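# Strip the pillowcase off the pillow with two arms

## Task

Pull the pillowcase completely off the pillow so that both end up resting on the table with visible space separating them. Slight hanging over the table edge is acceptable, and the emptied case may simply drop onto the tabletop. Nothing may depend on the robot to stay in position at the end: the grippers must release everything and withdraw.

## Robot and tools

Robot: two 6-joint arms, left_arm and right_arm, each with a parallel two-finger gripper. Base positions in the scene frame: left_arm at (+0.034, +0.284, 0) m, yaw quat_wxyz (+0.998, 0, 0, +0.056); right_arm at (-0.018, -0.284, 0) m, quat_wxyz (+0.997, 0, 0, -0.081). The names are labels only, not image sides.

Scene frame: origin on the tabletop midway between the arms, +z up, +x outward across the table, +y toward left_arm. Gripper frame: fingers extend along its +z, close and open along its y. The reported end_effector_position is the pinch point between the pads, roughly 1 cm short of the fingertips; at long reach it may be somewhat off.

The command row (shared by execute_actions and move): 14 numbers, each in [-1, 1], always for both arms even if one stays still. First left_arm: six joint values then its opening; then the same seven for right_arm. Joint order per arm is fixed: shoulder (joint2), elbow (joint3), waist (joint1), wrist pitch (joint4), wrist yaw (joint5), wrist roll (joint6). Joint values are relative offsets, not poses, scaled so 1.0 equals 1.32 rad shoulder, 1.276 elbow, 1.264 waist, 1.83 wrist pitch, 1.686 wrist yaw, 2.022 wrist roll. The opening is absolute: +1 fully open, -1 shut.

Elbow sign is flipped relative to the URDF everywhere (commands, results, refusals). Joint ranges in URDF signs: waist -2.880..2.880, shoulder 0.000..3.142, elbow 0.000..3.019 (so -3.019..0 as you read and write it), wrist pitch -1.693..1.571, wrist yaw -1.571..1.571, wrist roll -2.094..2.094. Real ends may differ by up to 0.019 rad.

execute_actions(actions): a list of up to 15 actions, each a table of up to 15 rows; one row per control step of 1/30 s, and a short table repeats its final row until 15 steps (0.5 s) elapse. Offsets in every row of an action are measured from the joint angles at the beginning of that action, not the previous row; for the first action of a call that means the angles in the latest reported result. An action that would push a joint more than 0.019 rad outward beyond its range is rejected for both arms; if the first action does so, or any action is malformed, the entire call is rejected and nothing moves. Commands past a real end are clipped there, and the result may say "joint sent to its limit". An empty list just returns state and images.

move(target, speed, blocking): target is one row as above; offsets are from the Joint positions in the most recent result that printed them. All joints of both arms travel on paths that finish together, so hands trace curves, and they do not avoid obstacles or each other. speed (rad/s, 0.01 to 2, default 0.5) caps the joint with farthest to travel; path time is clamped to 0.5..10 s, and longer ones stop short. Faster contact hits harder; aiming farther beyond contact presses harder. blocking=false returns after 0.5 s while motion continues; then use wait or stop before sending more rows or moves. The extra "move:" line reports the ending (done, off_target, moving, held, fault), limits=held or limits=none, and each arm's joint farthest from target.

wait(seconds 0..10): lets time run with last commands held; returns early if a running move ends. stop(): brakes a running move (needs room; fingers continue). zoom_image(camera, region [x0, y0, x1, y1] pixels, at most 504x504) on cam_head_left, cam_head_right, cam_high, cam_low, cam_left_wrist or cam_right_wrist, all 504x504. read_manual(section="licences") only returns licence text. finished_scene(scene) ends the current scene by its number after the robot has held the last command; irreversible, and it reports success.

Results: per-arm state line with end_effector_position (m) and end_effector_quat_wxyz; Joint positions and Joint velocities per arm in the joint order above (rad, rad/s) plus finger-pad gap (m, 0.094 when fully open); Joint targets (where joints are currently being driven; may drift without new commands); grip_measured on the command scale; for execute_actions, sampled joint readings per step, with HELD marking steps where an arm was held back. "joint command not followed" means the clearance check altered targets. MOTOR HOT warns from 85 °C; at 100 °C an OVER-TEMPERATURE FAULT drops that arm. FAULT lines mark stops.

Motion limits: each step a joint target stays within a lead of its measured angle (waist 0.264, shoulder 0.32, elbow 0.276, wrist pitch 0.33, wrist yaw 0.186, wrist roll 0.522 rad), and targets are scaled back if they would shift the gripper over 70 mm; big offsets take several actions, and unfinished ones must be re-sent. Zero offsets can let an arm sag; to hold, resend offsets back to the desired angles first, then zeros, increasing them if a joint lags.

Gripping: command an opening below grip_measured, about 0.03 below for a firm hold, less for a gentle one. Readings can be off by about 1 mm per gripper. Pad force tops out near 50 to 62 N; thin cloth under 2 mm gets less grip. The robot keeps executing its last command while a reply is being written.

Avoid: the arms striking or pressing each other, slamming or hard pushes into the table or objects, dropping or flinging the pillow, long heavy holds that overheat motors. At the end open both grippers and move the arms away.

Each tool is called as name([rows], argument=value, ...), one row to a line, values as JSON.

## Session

execute_actions(actions=[])

Scene clock: 0.00 s.
left_arm: end_effector_position=(+0.5632, -0.0971, +0.1347) grip_measured=+1.000 end_effector_quat_wxyz=(+0.080, +0.971, +0.213, +0.069) | right_arm: end_effector_position=(+0.4182, -0.3908, +0.2738) grip_measured=+1.000 end_effector_quat_wxyz=(+0.305, +0.684, +0.644, +0.155)
Joint names: [shoulder, elbow, waist, wrist pitch, wrist yaw, wrist roll]
Joint positions: left_arm=[ 1.958 -1.747 -0.734 -1.149  0.004  2.087  0.094] | right_arm=[ 1.102 -1.006 -0.042 -0.78   0.091  1.394  0.094]
Joint velocities: left_arm=[-0.005  0.017  0.005  0.012 -0.007 -0.051  0.   ] | right_arm=[-0.005 -0.007  0.005 -0.002  0.095 -0.022  0.   ]
Motor temperatures (°C, as the motors report them): left_arm=[28 28 21 21 23 22] | right_arm=[24 25 20 20 21 21]
Joint targets: left_arm=[1.952 -1.773 -0.734 -1.147 0.004 2.087] | right_arm=[1.108 -1.028 -0.042 -0.778 0.091 1.395]

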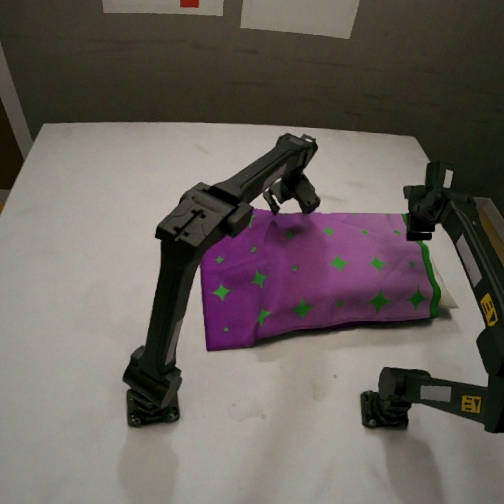

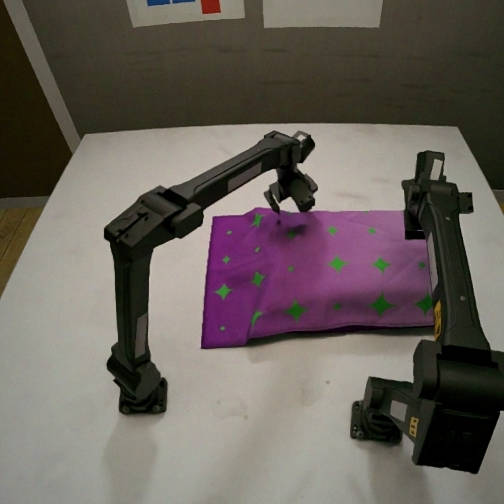

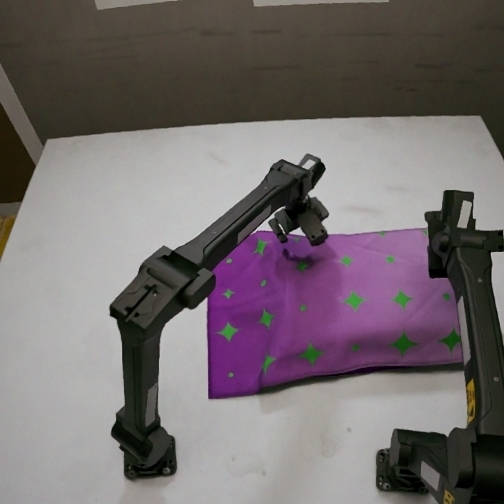

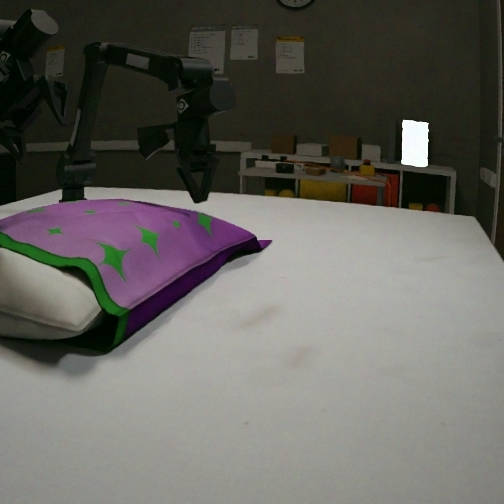

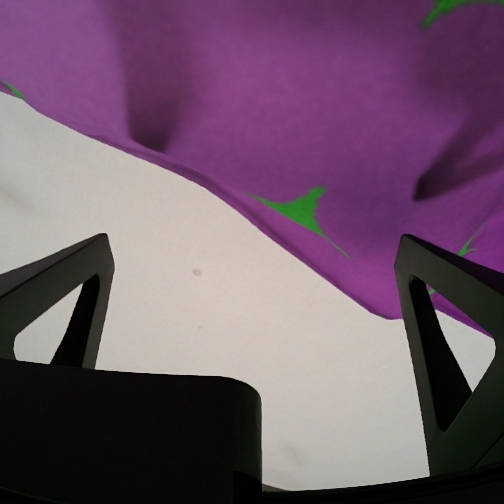

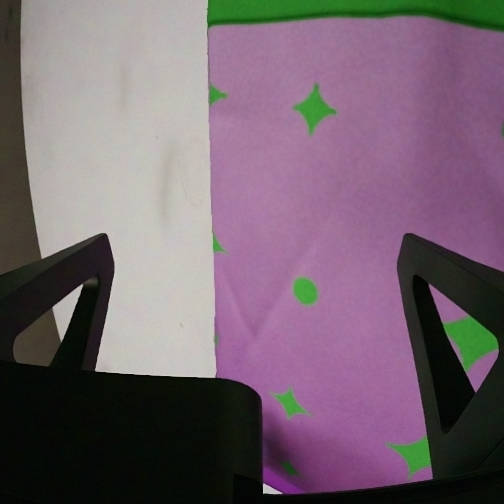

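move(target=[-0.3,0,0,0,0,-0.5,0.2,0.1,-0.1,-0.366,-0.16,-0.054,0.146,0], speed=0.8)

move(target=[0.04,0.49,0.27,0.136,0,-0.53,0.2,0.13,0.04,0,0,0,0,0], speed=0.8)

Scene clock: 27.27 s.
left_arm: end_effector_position=(+0.5220, -0.0675, +0.3710) grip_measured=+0.201 end_effector_quat_wxyz=(+0.285, +0.721, +0.628, +0.065) | right_arm: end_effector_position=(+0.3160, -0.5439, +0.2318) grip_measured=+0.003 end_effector_quat_wxyz=(+0.166, +0.903, +0.386, +0.091)
Joint names: [shoulder, elbow, waist, wrist pitch, wrist yaw, wrist roll]
Joint positions: left_arm=[ 1.566 -1.738 -0.734 -1.149  0.004  1.084  0.056] | right_arm=[ 1.212 -1.084 -0.497 -1.061  0.003  1.673  0.047]
Joint velocities: left_arm=[-0.015  0.017 -0.005 -0.012 -0.022  0.022 -0.001] | right_arm=[-0.005  0.002 -0.005  0.002  0.037 -0.051 -0.001]
Motor temperatures (°C, as the motors report them): left_arm=[31 33 21 21 23 22] | right_arm=[24 30 20 21 21 21]
Joint targets: left_arm=[1.562 -1.747 -0.734 -1.149 0.004 1.076] | right_arm=[1.234 -1.133 -0.505 -1.073 0.000 1.689]
move: off_target (right_arm); limits=none; left_arm: farthest joint: the elbow, 0.009 radians from its target (0.000 radians at the start); right_arm: farthest joint: the elbow, 0.050 radians from its target (0.128 radians at the start)

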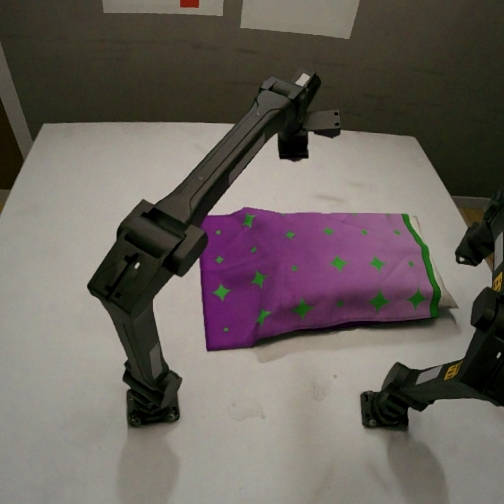

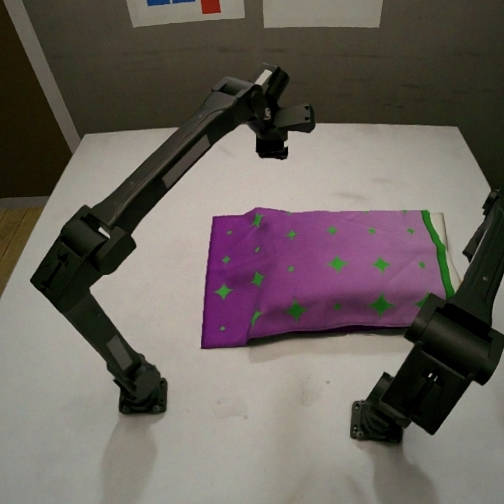

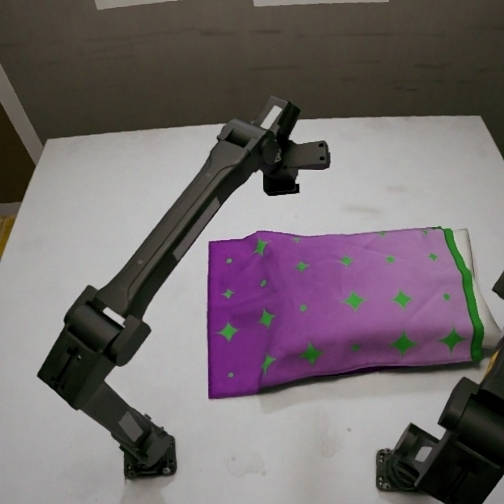

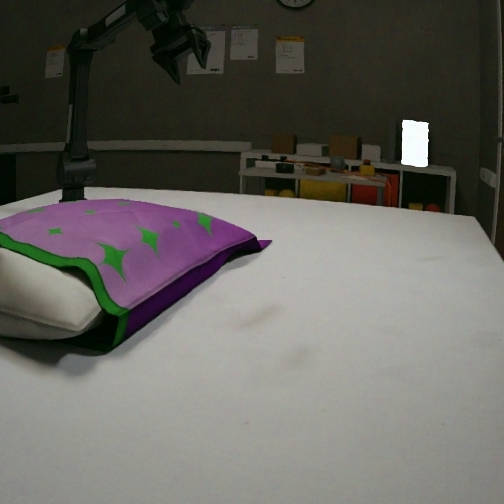

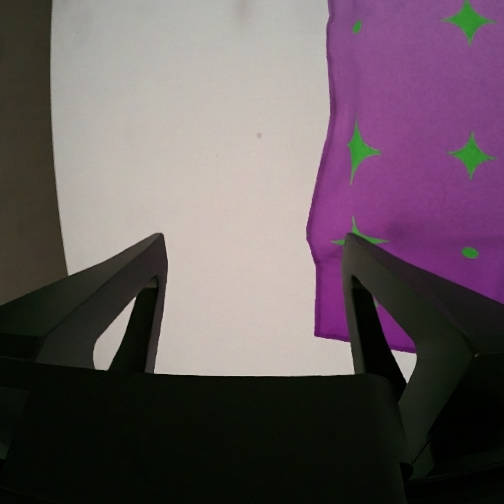

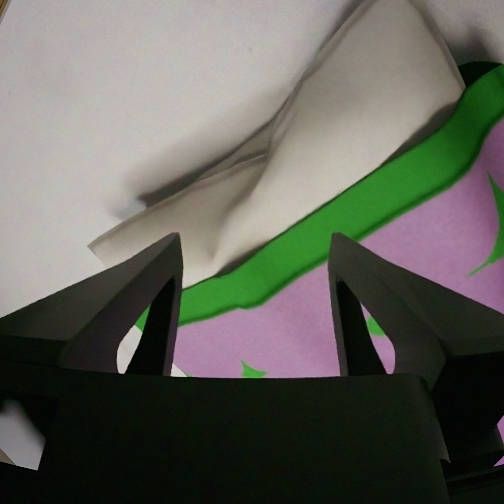

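Scene clock: 29.47 s.
left_arm: end_effector_position=(+0.4908, +0.1520, +0.0779) grip_measured=+0.201 end_effector_quat_wxyz=(+0.075, +0.149, +0.986, -0.012) | right_arm: end_effector_position=(+0.3113, -0.5403, +0.1512) grip_measured=+0.002 end_effector_quat_wxyz=(+0.081, +0.915, +0.392, +0.043)
Joint names: [shoulder, elbow, waist, wrist pitch, wrist yaw, wrist roll]
Joint positions: left_arm=[ 1.611 -1.104 -0.391 -0.912  0.004  0.02   0.056] | right_arm=[ 1.362 -1.037 -0.497 -1.061  0.003  1.673  0.047]
Joint velocities: left_arm=[ 0.005 -0.017  0.005  0.002  0.022  0.007  0.001] | right_arm=[-0.024  0.007 -0.024  0.012 -0.007  0.007 -0.   ]
Motor temperatures (°C, as the motors report them): left_arm=[31 33 21 21 23 22] | right_arm=[24 30 20 21 21 21]
Joint targets: left_arm=[1.619 -1.113 -0.393 -0.900 0.004 0.013] | right_arm=[1.384 -1.033 -0.497 -1.061 0.003 1.673]
move: off_target (right_arm); limits=none; left_arm: farthest joint: the wrist pitch, 0.012 radians from its target (0.248 radians at the start); right_arm: farthest joint: the shoulder, 0.021 radians from its target (0.171 radians at the start)

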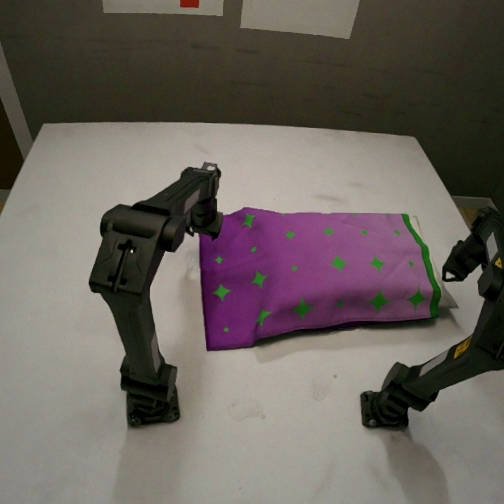

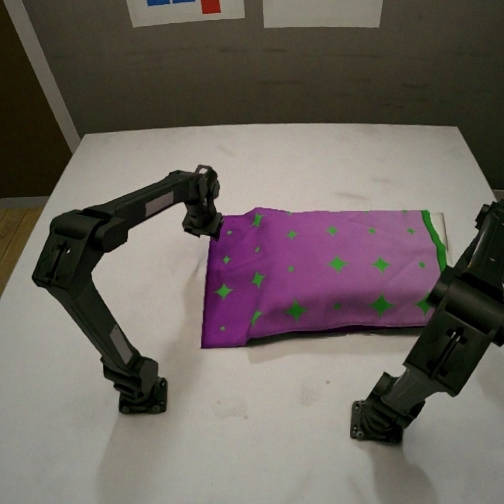

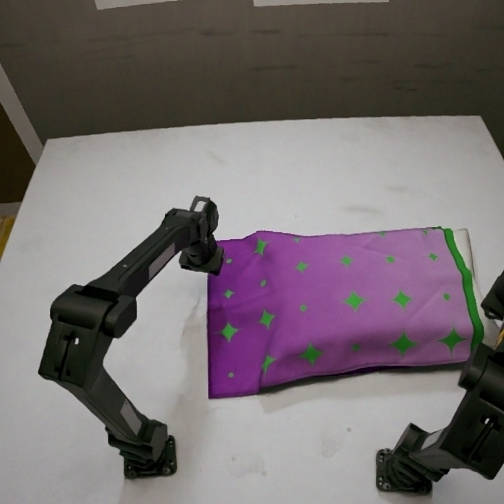

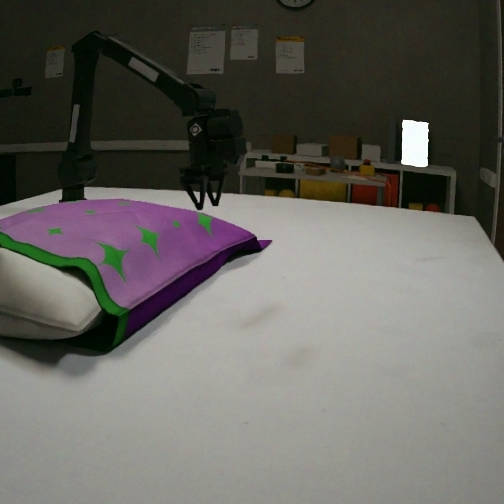

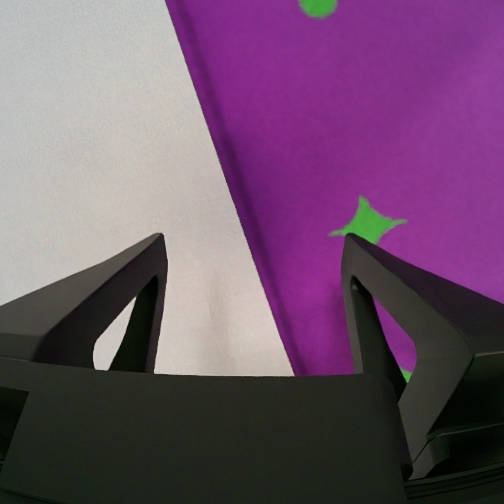

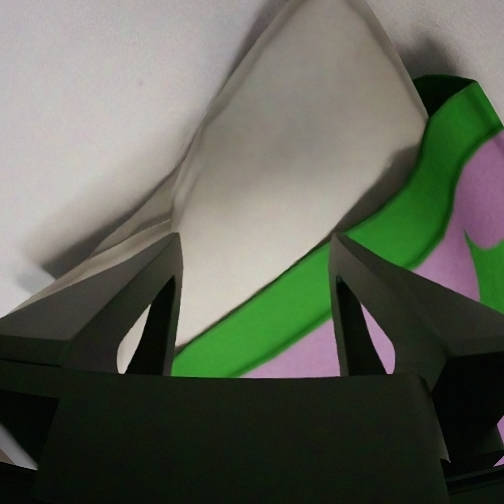

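move(target=[0.115,0,0,0,0,0,0.2,0.11,0,0,0,0,0,-0.2], speed=0.25)

Scene clock: 39.17 s.
left_arm: end_effector_position=(+0.4779, +0.1557, +0.0130) grip_measured=+0.201 end_effector_quat_wxyz=(+0.003, +0.149, +0.989, -0.003) | right_arm: end_effector_position=(+0.3110, -0.5400, +0.1026) grip_measured=-0.197 end_effector_quat_wxyz=(+0.027, +0.919, +0.394, +0.013)
Joint names: [shoulder, elbow, waist, wrist pitch, wrist yaw, wrist roll]
Joint positions: left_arm=[ 1.753 -1.101 -0.391 -0.912  0.004  0.019  0.056] | right_arm=[ 1.485 -1.037 -0.497 -1.061  0.003  1.673  0.038]
Joint velocities: left_arm=[ 0.005 -0.002 -0.005 -0.017 -0.051  0.007  0.   ] | right_arm=[-0.005  0.017 -0.005  0.022 -0.095  0.095  0.   ]
Motor temperatures (°C, as the motors report them): left_arm=[30 32 21 21 23 22] | right_arm=[24 29 20 20 20 21]
Joint targets: left_arm=[1.763 -1.104 -0.391 -0.912 0.004 0.020] | right_arm=[1.508 -1.037 -0.497 -1.061 0.003 1.673]
move: off_target (right_arm); limits=none; left_arm: farthest joint: the shoulder, 0.010 radians from its target (0.152 radians at the start); right_arm: farthest joint: the shoulder, 0.022 radians from its target (0.145 radians at the start)

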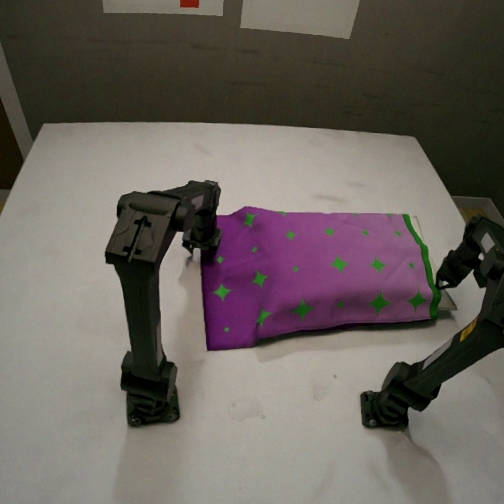

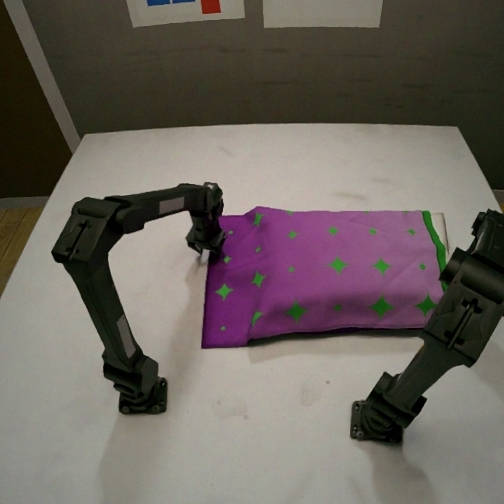

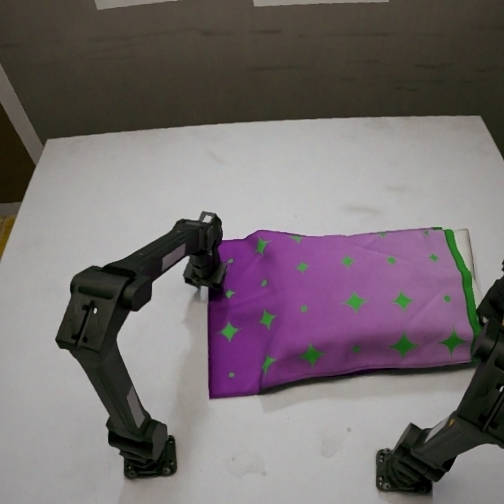

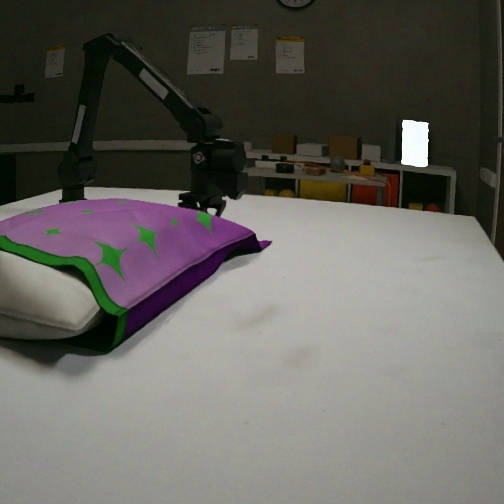

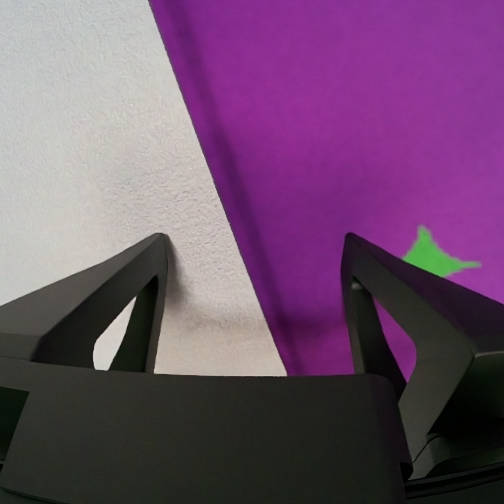

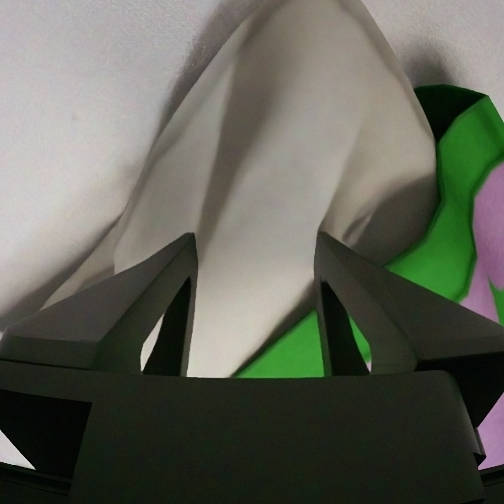

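move(target=[0.02,0,0,0,0,0,0.2,0.12,0,0,0,0,0,-0.2], speed=0.15)

move(target=[0.01,0,0,0,0,0,-1,0.02,0,0,0,0,0,-1])

move(target=[-0.05,0,0.12,0,0,0,-1,-0.02,0,-0.03,0,0,0,-1], speed=0.15)

Scene clock: 51.33 s.
left_arm: end_effector_position=(+0.4779, +0.1557, +0.0130) grip_measured=+0.201 end_effector_quat_wxyz=(+0.003, +0.149, +0.989, -0.003) | right_arm: end_effector_position=(+0.3068, -0.5367, +0.0600) grip_measured=-0.198 end_effector_quat_wxyz=(-0.020, +0.919, +0.394, -0.013)
Joint names: [shoulder, elbow, waist, wrist pitch, wrist yaw, wrist roll]
Joint positions: left_arm=[ 1.753 -1.101 -0.391 -0.912  0.004  0.019  0.056] | right_arm=[ 1.594 -1.037 -0.497 -1.061  0.003  1.673  0.038]
Joint velocities: left_arm=[-0.005 -0.012 -0.005 -0.002 -0.022  0.022 -0.001] | right_arm=[-0.005 -0.007  0.015  0.002  0.007 -0.037 -0.002]
Motor temperatures (°C, as the motors report them): left_arm=[30 32 21 21 23 22] | right_arm=[24 29 20 20 20 21]
Joint targets: left_arm=[1.779 -1.101 -0.391 -0.912 0.004 0.019] | right_arm=[1.644 -1.037 -0.497 -1.061 0.003 1.673]
move: off_target (left_arm, right_arm); limits=none; left_arm: farthest joint: the shoulder, 0.026 radians from its target (0.026 radians at the start); right_arm: farthest joint: the shoulder, 0.049 radians from its target (0.158 radians at the start)

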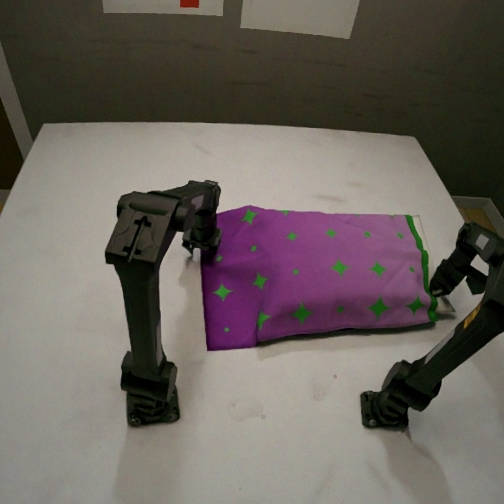

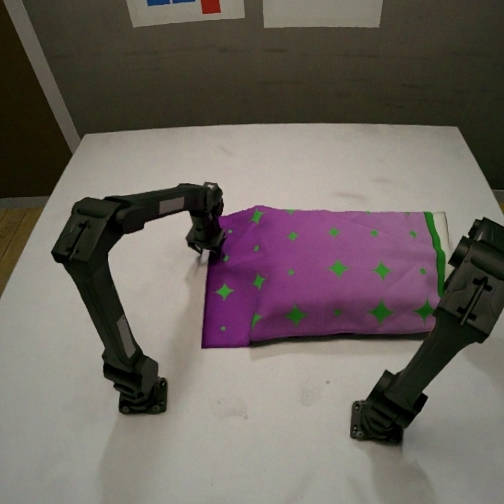

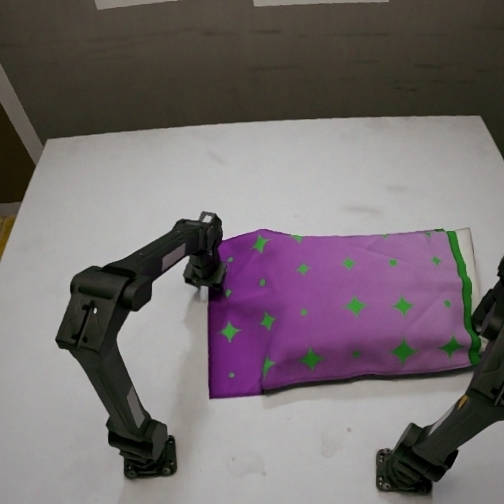

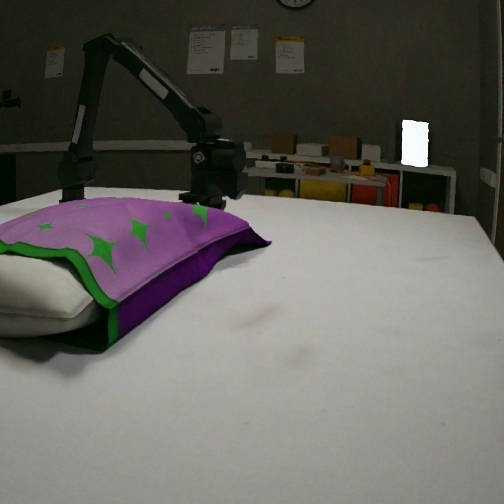

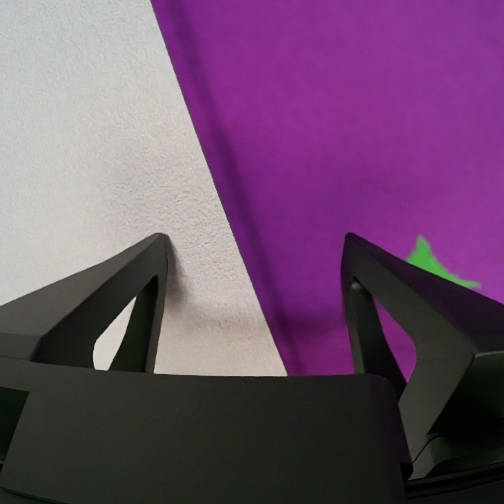

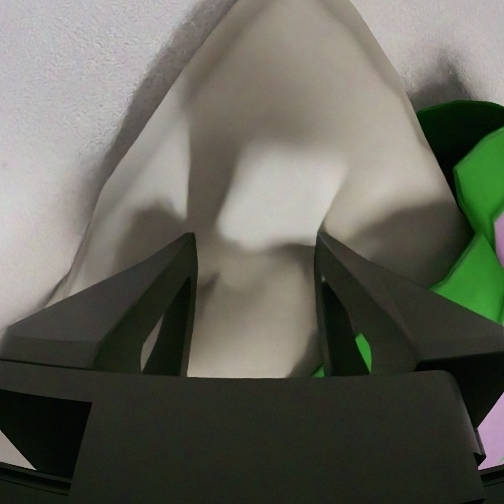

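Scene clock: 52.03 s.
left_arm: end_effector_position=(+0.4779, +0.1555, +0.0130) grip_measured=-0.997 end_effector_quat_wxyz=(+0.003, +0.149, +0.989, -0.003) | right_arm: end_effector_position=(+0.3068, -0.5369, +0.0610) grip_measured=-0.985 end_effector_quat_wxyz=(-0.019, +0.919, +0.394, -0.013)
Joint names: [shoulder, elbow, waist, wrist pitch, wrist yaw, wrist roll]
Joint positions: left_arm=[ 1.753 -1.101 -0.391 -0.912  0.005  0.019  0.   ] | right_arm=[ 1.591 -1.037 -0.497 -1.061  0.004  1.673  0.001]
Joint velocities: left_arm=[ 0.005  0.007  0.005  0.002 -0.022 -0.007 -0.001] | right_arm=[-0.005  0.022  0.005 -0.002 -0.022  0.007  0.   ]
Motor temperatures (°C, as the motors report them): left_arm=[30 32 21 21 23 22] | right_arm=[24 29 20 20 20 21]
Joint targets: left_arm=[1.766 -1.101 -0.391 -0.912 0.004 0.019] | right_arm=[1.620 -1.037 -0.497 -1.061 0.003 1.673]
move: off_target (right_arm); limits=none; left_arm: farthest joint: the shoulder, 0.013 radians from its target (0.013 radians at the start); right_arm: farthest joint: the shoulder, 0.029 radians from its target (0.026 radians at the start)

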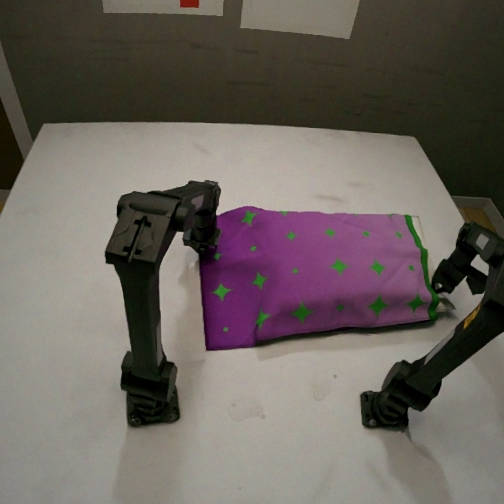

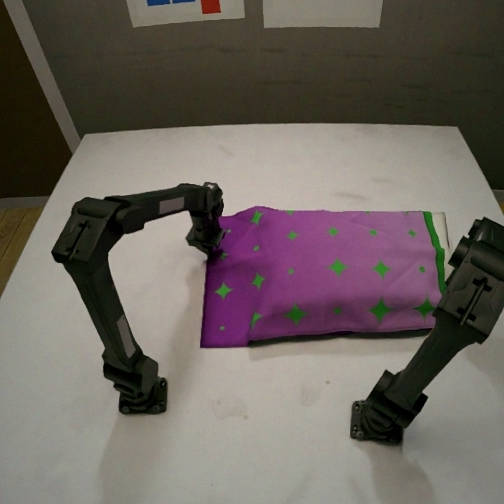

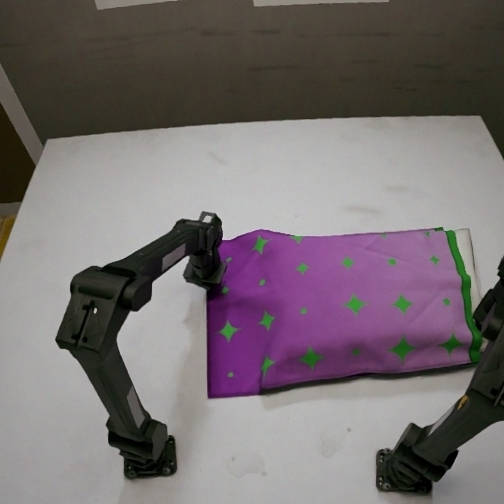

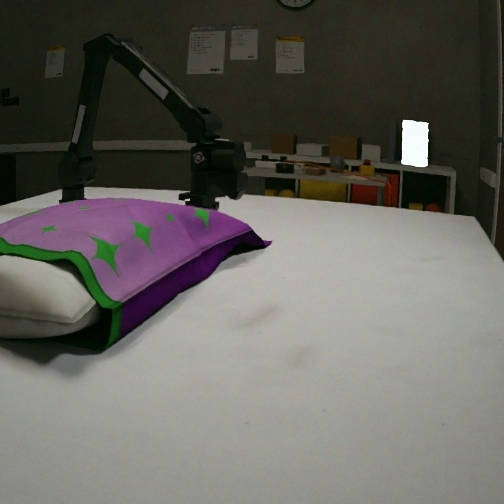

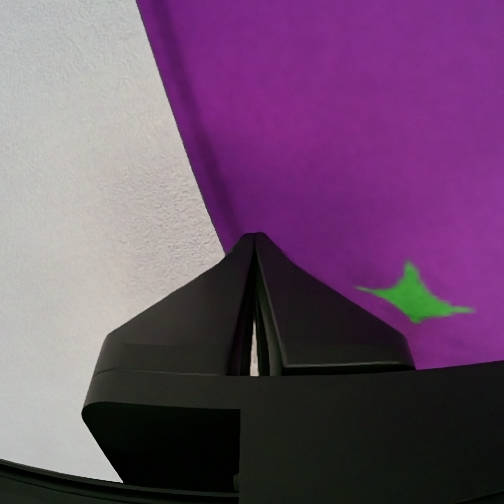

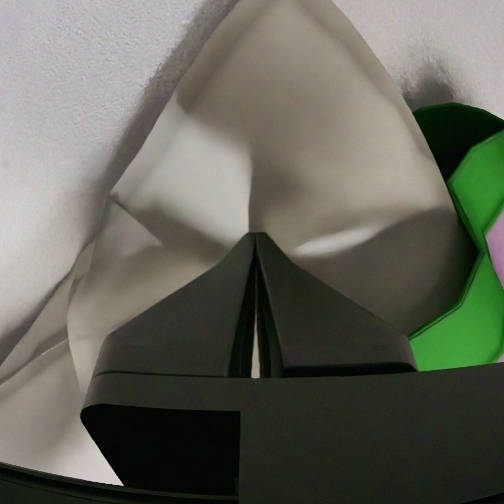

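Scene clock: 53.43 s.
left_arm: end_effector_position=(+0.4966, +0.2230, +0.0311) grip_measured=-0.997 end_effector_quat_wxyz=(+0.024, +0.074, +0.997, -0.004) | right_arm: end_effector_position=(+0.3018, -0.5456, +0.0704) grip_measured=-0.985 end_effector_quat_wxyz=(-0.008, +0.924, +0.383, -0.007)
Joint names: [shoulder, elbow, waist, wrist pitch, wrist yaw, wrist roll]
Joint positions: left_arm=[ 1.712 -1.101 -0.241 -0.912  0.005  0.019  0.   ] | right_arm=[ 1.567 -1.037 -0.521 -1.061  0.004  1.673  0.001]
Joint velocities: left_arm=[-0.005  0.002 -0.005 -0.012 -0.022 -0.022 -0.001] | right_arm=[-0.015 -0.002 -0.015 -0.027  0.007  0.022 -0.   ]
Motor temperatures (°C, as the motors report them): left_arm=[30 31 21 21 23 22] | right_arm=[24 28 20 20 20 21]
Joint targets: left_arm=[1.687 -1.101 -0.240 -0.912 0.005 0.019] | right_arm=[1.565 -1.037 -0.535 -1.061 0.004 1.673]
move: off_target (left_arm); limits=none; left_arm: farthest joint: the shoulder, 0.025 radians from its target (0.066 radians at the start); right_arm: farthest joint: the waist, 0.013 radians from its target (0.037 radians at the start)

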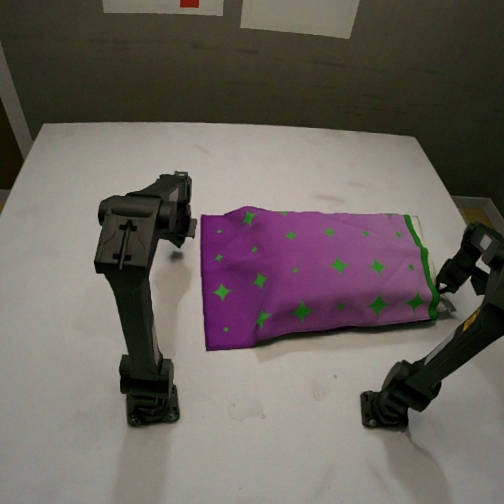

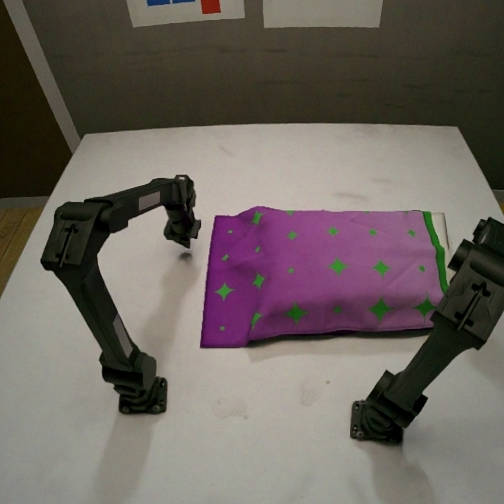

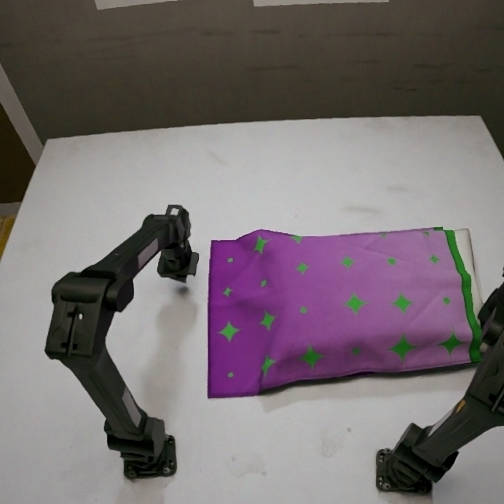

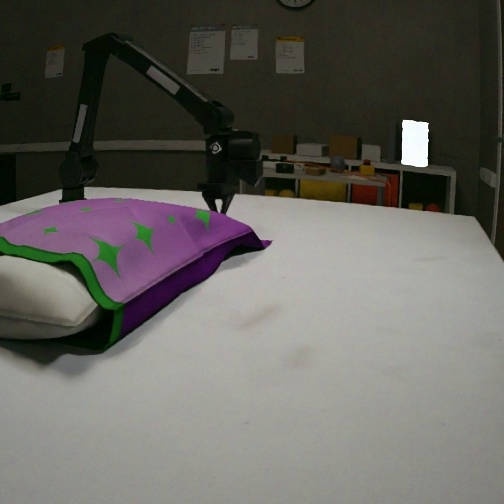

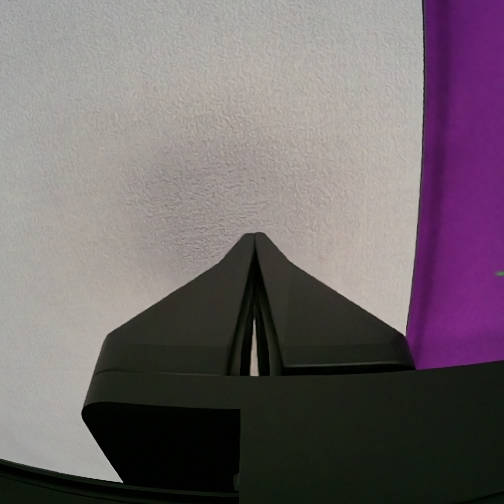

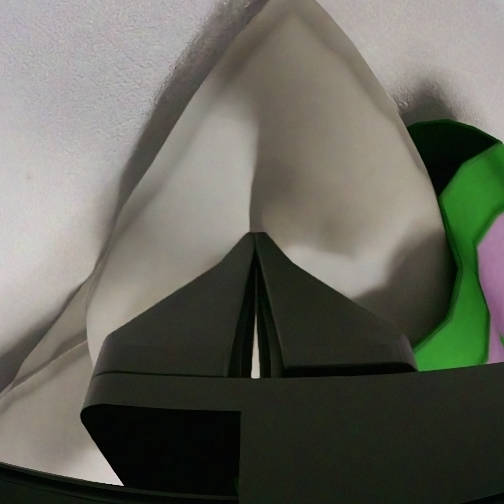

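move(target=[0.0,-0.16,-0.25,0.03,0,0.55,0,0,0,0,0,0,0,-1], speed=0.6)

Scene clock: 68.90 s.
left_arm: end_effector_position=(+0.5269, +0.0477, +0.0909) grip_measured=-0.001 end_effector_quat_wxyz=(+0.119, +0.701, +0.702, +0.039) | right_arm: end_effector_position=(+0.3018, -0.5456, +0.0704) grip_measured=-0.985 end_effector_quat_wxyz=(-0.008, +0.924, +0.383, -0.007)
Joint names: [shoulder, elbow, waist, wrist pitch, wrist yaw, wrist roll]
Joint positions: left_arm=[ 1.712 -1.261 -0.557 -0.869  0.005  1.124  0.047] | right_arm=[ 1.567 -1.037 -0.521 -1.061  0.004  1.673  0.001]
Joint velocities: left_arm=[-0.005 -0.012 -0.005 -0.012  0.051 -0.022 -0.001] | right_arm=[-0.015  0.007 -0.015  0.002  0.037  0.066 -0.   ]
Motor temperatures (°C, as the motors report them): left_arm=[30 32 21 21 23 22] | right_arm=[25 28 20 20 20 21]
Joint targets: left_arm=[1.712 -1.306 -0.557 -0.857 0.005 1.131] | right_arm=[1.567 -1.037 -0.521 -1.061 0.004 1.673]
move: off_target (left_arm); limits=none; left_arm: farthest joint: the elbow, 0.044 radians from its target (0.204 radians at the start); right_arm: farthest joint: the waist, 0.000 radians from its target (0.000 radians at the start)

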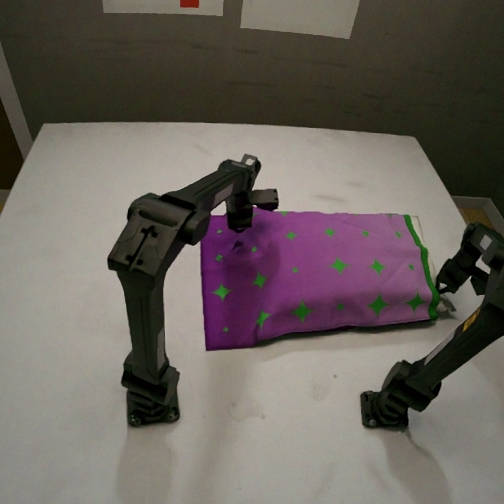

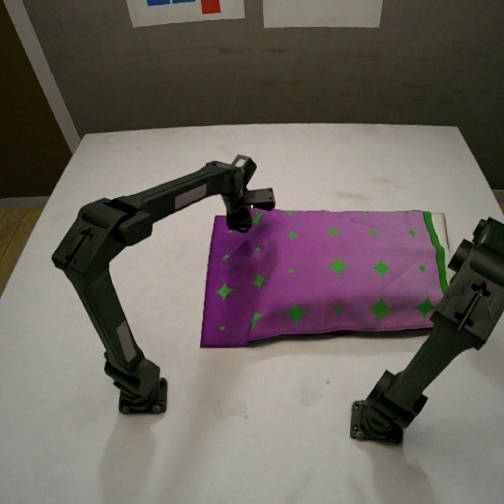

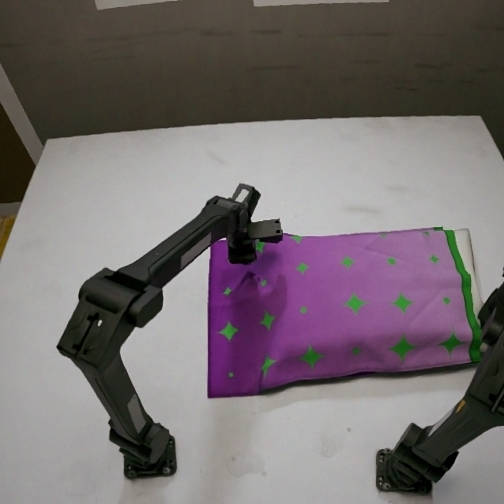

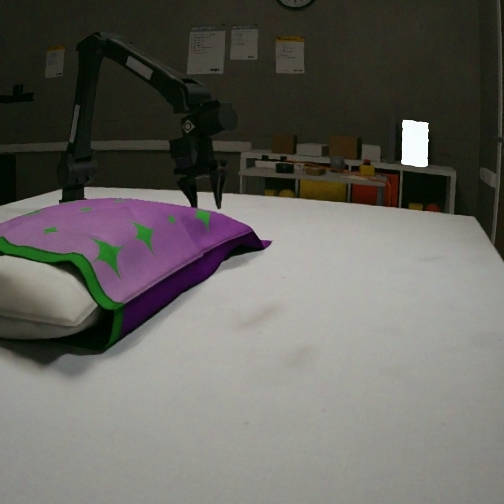

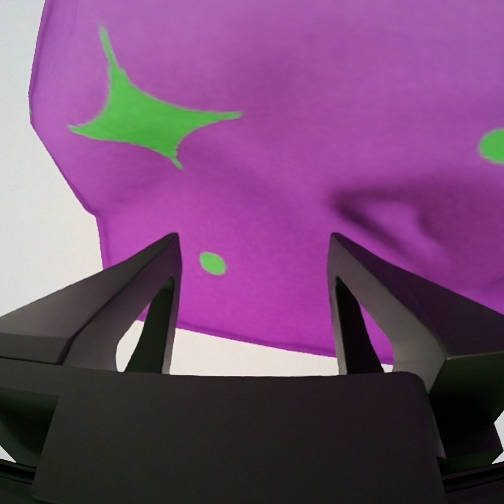

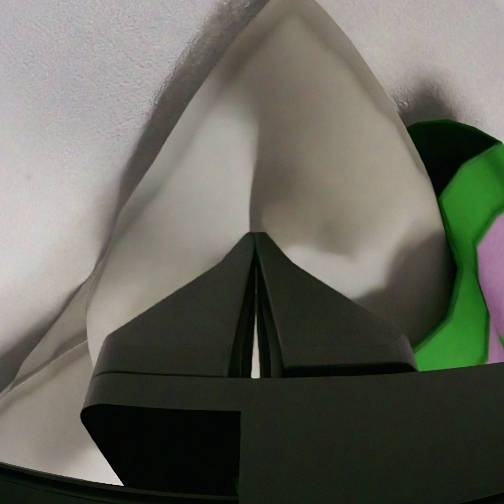

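move(target=[0.07,-0.14,0.02,0,0,0,0,0,0,0,0,0,0,-1], speed=0.3)

Scene clock: 75.43 s.
left_arm: end_effector_position=(+0.5771, +0.0369, +0.1060) grip_measured=-0.001 end_effector_quat_wxyz=(+0.146, +0.691, +0.706, +0.051) | right_arm: end_effector_position=(+0.3018, -0.5456, +0.0704) grip_measured=-0.985 end_effector_quat_wxyz=(-0.008, +0.924, +0.383, -0.007)
Joint names: [shoulder, elbow, waist, wrist pitch, wrist yaw, wrist roll]
Joint positions: left_arm=[ 1.786 -1.394 -0.537 -0.869  0.005  1.124  0.047] | right_arm=[ 1.567 -1.037 -0.521 -1.061  0.004  1.673  0.001]
Joint velocities: left_arm=[-0.005  0.012 -0.005  0.007  0.022  0.007 -0.002] | right_arm=[ 0.005  0.002 -0.015  0.017  0.022 -0.037 -0.002]
Motor temperatures (°C, as the motors report them): left_arm=[30 33 21 21 23 22] | right_arm=[25 28 20 20 20 21]
Joint targets: left_arm=[1.805 -1.440 -0.532 -0.869 0.005 1.124] | right_arm=[1.567 -1.037 -0.521 -1.061 0.004 1.673]
move: off_target (left_arm); limits=none; left_arm: farthest joint: the elbow, 0.045 radians from its target (0.179 radians at the start); right_arm: farthest joint: the waist, 0.000 radians from its target (0.000 radians at the start)

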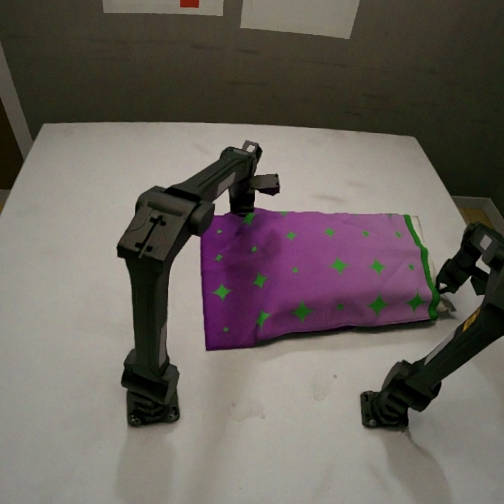

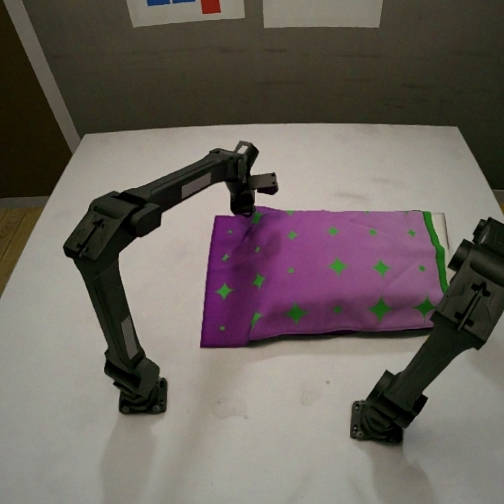

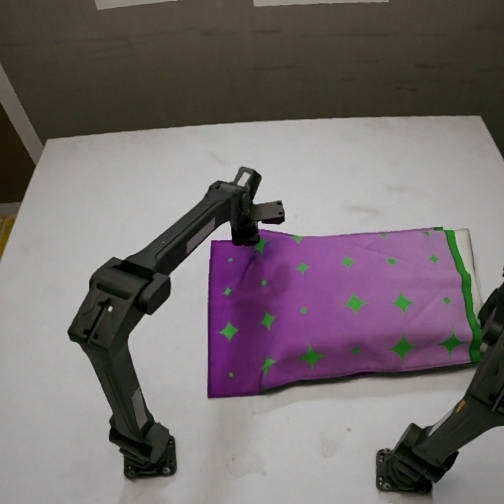

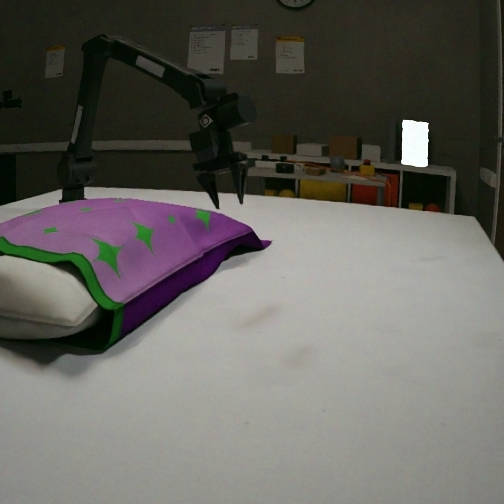

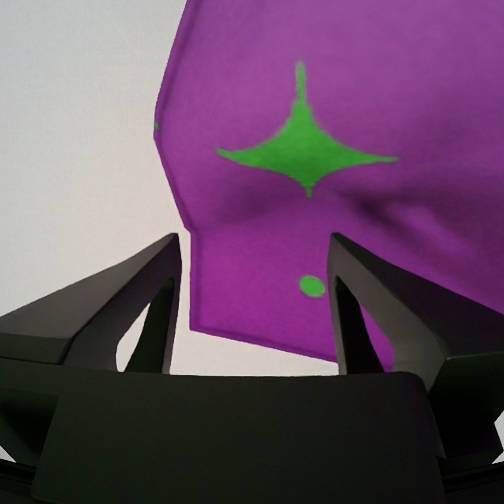

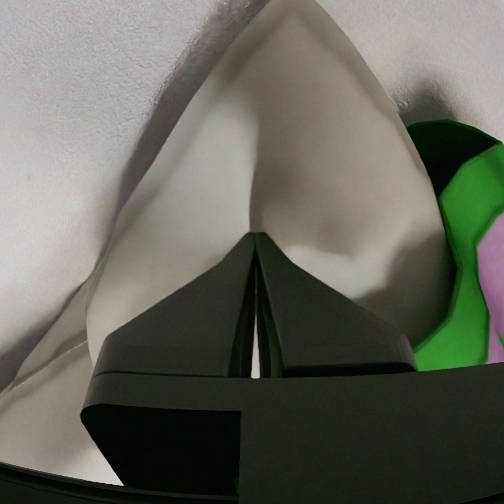

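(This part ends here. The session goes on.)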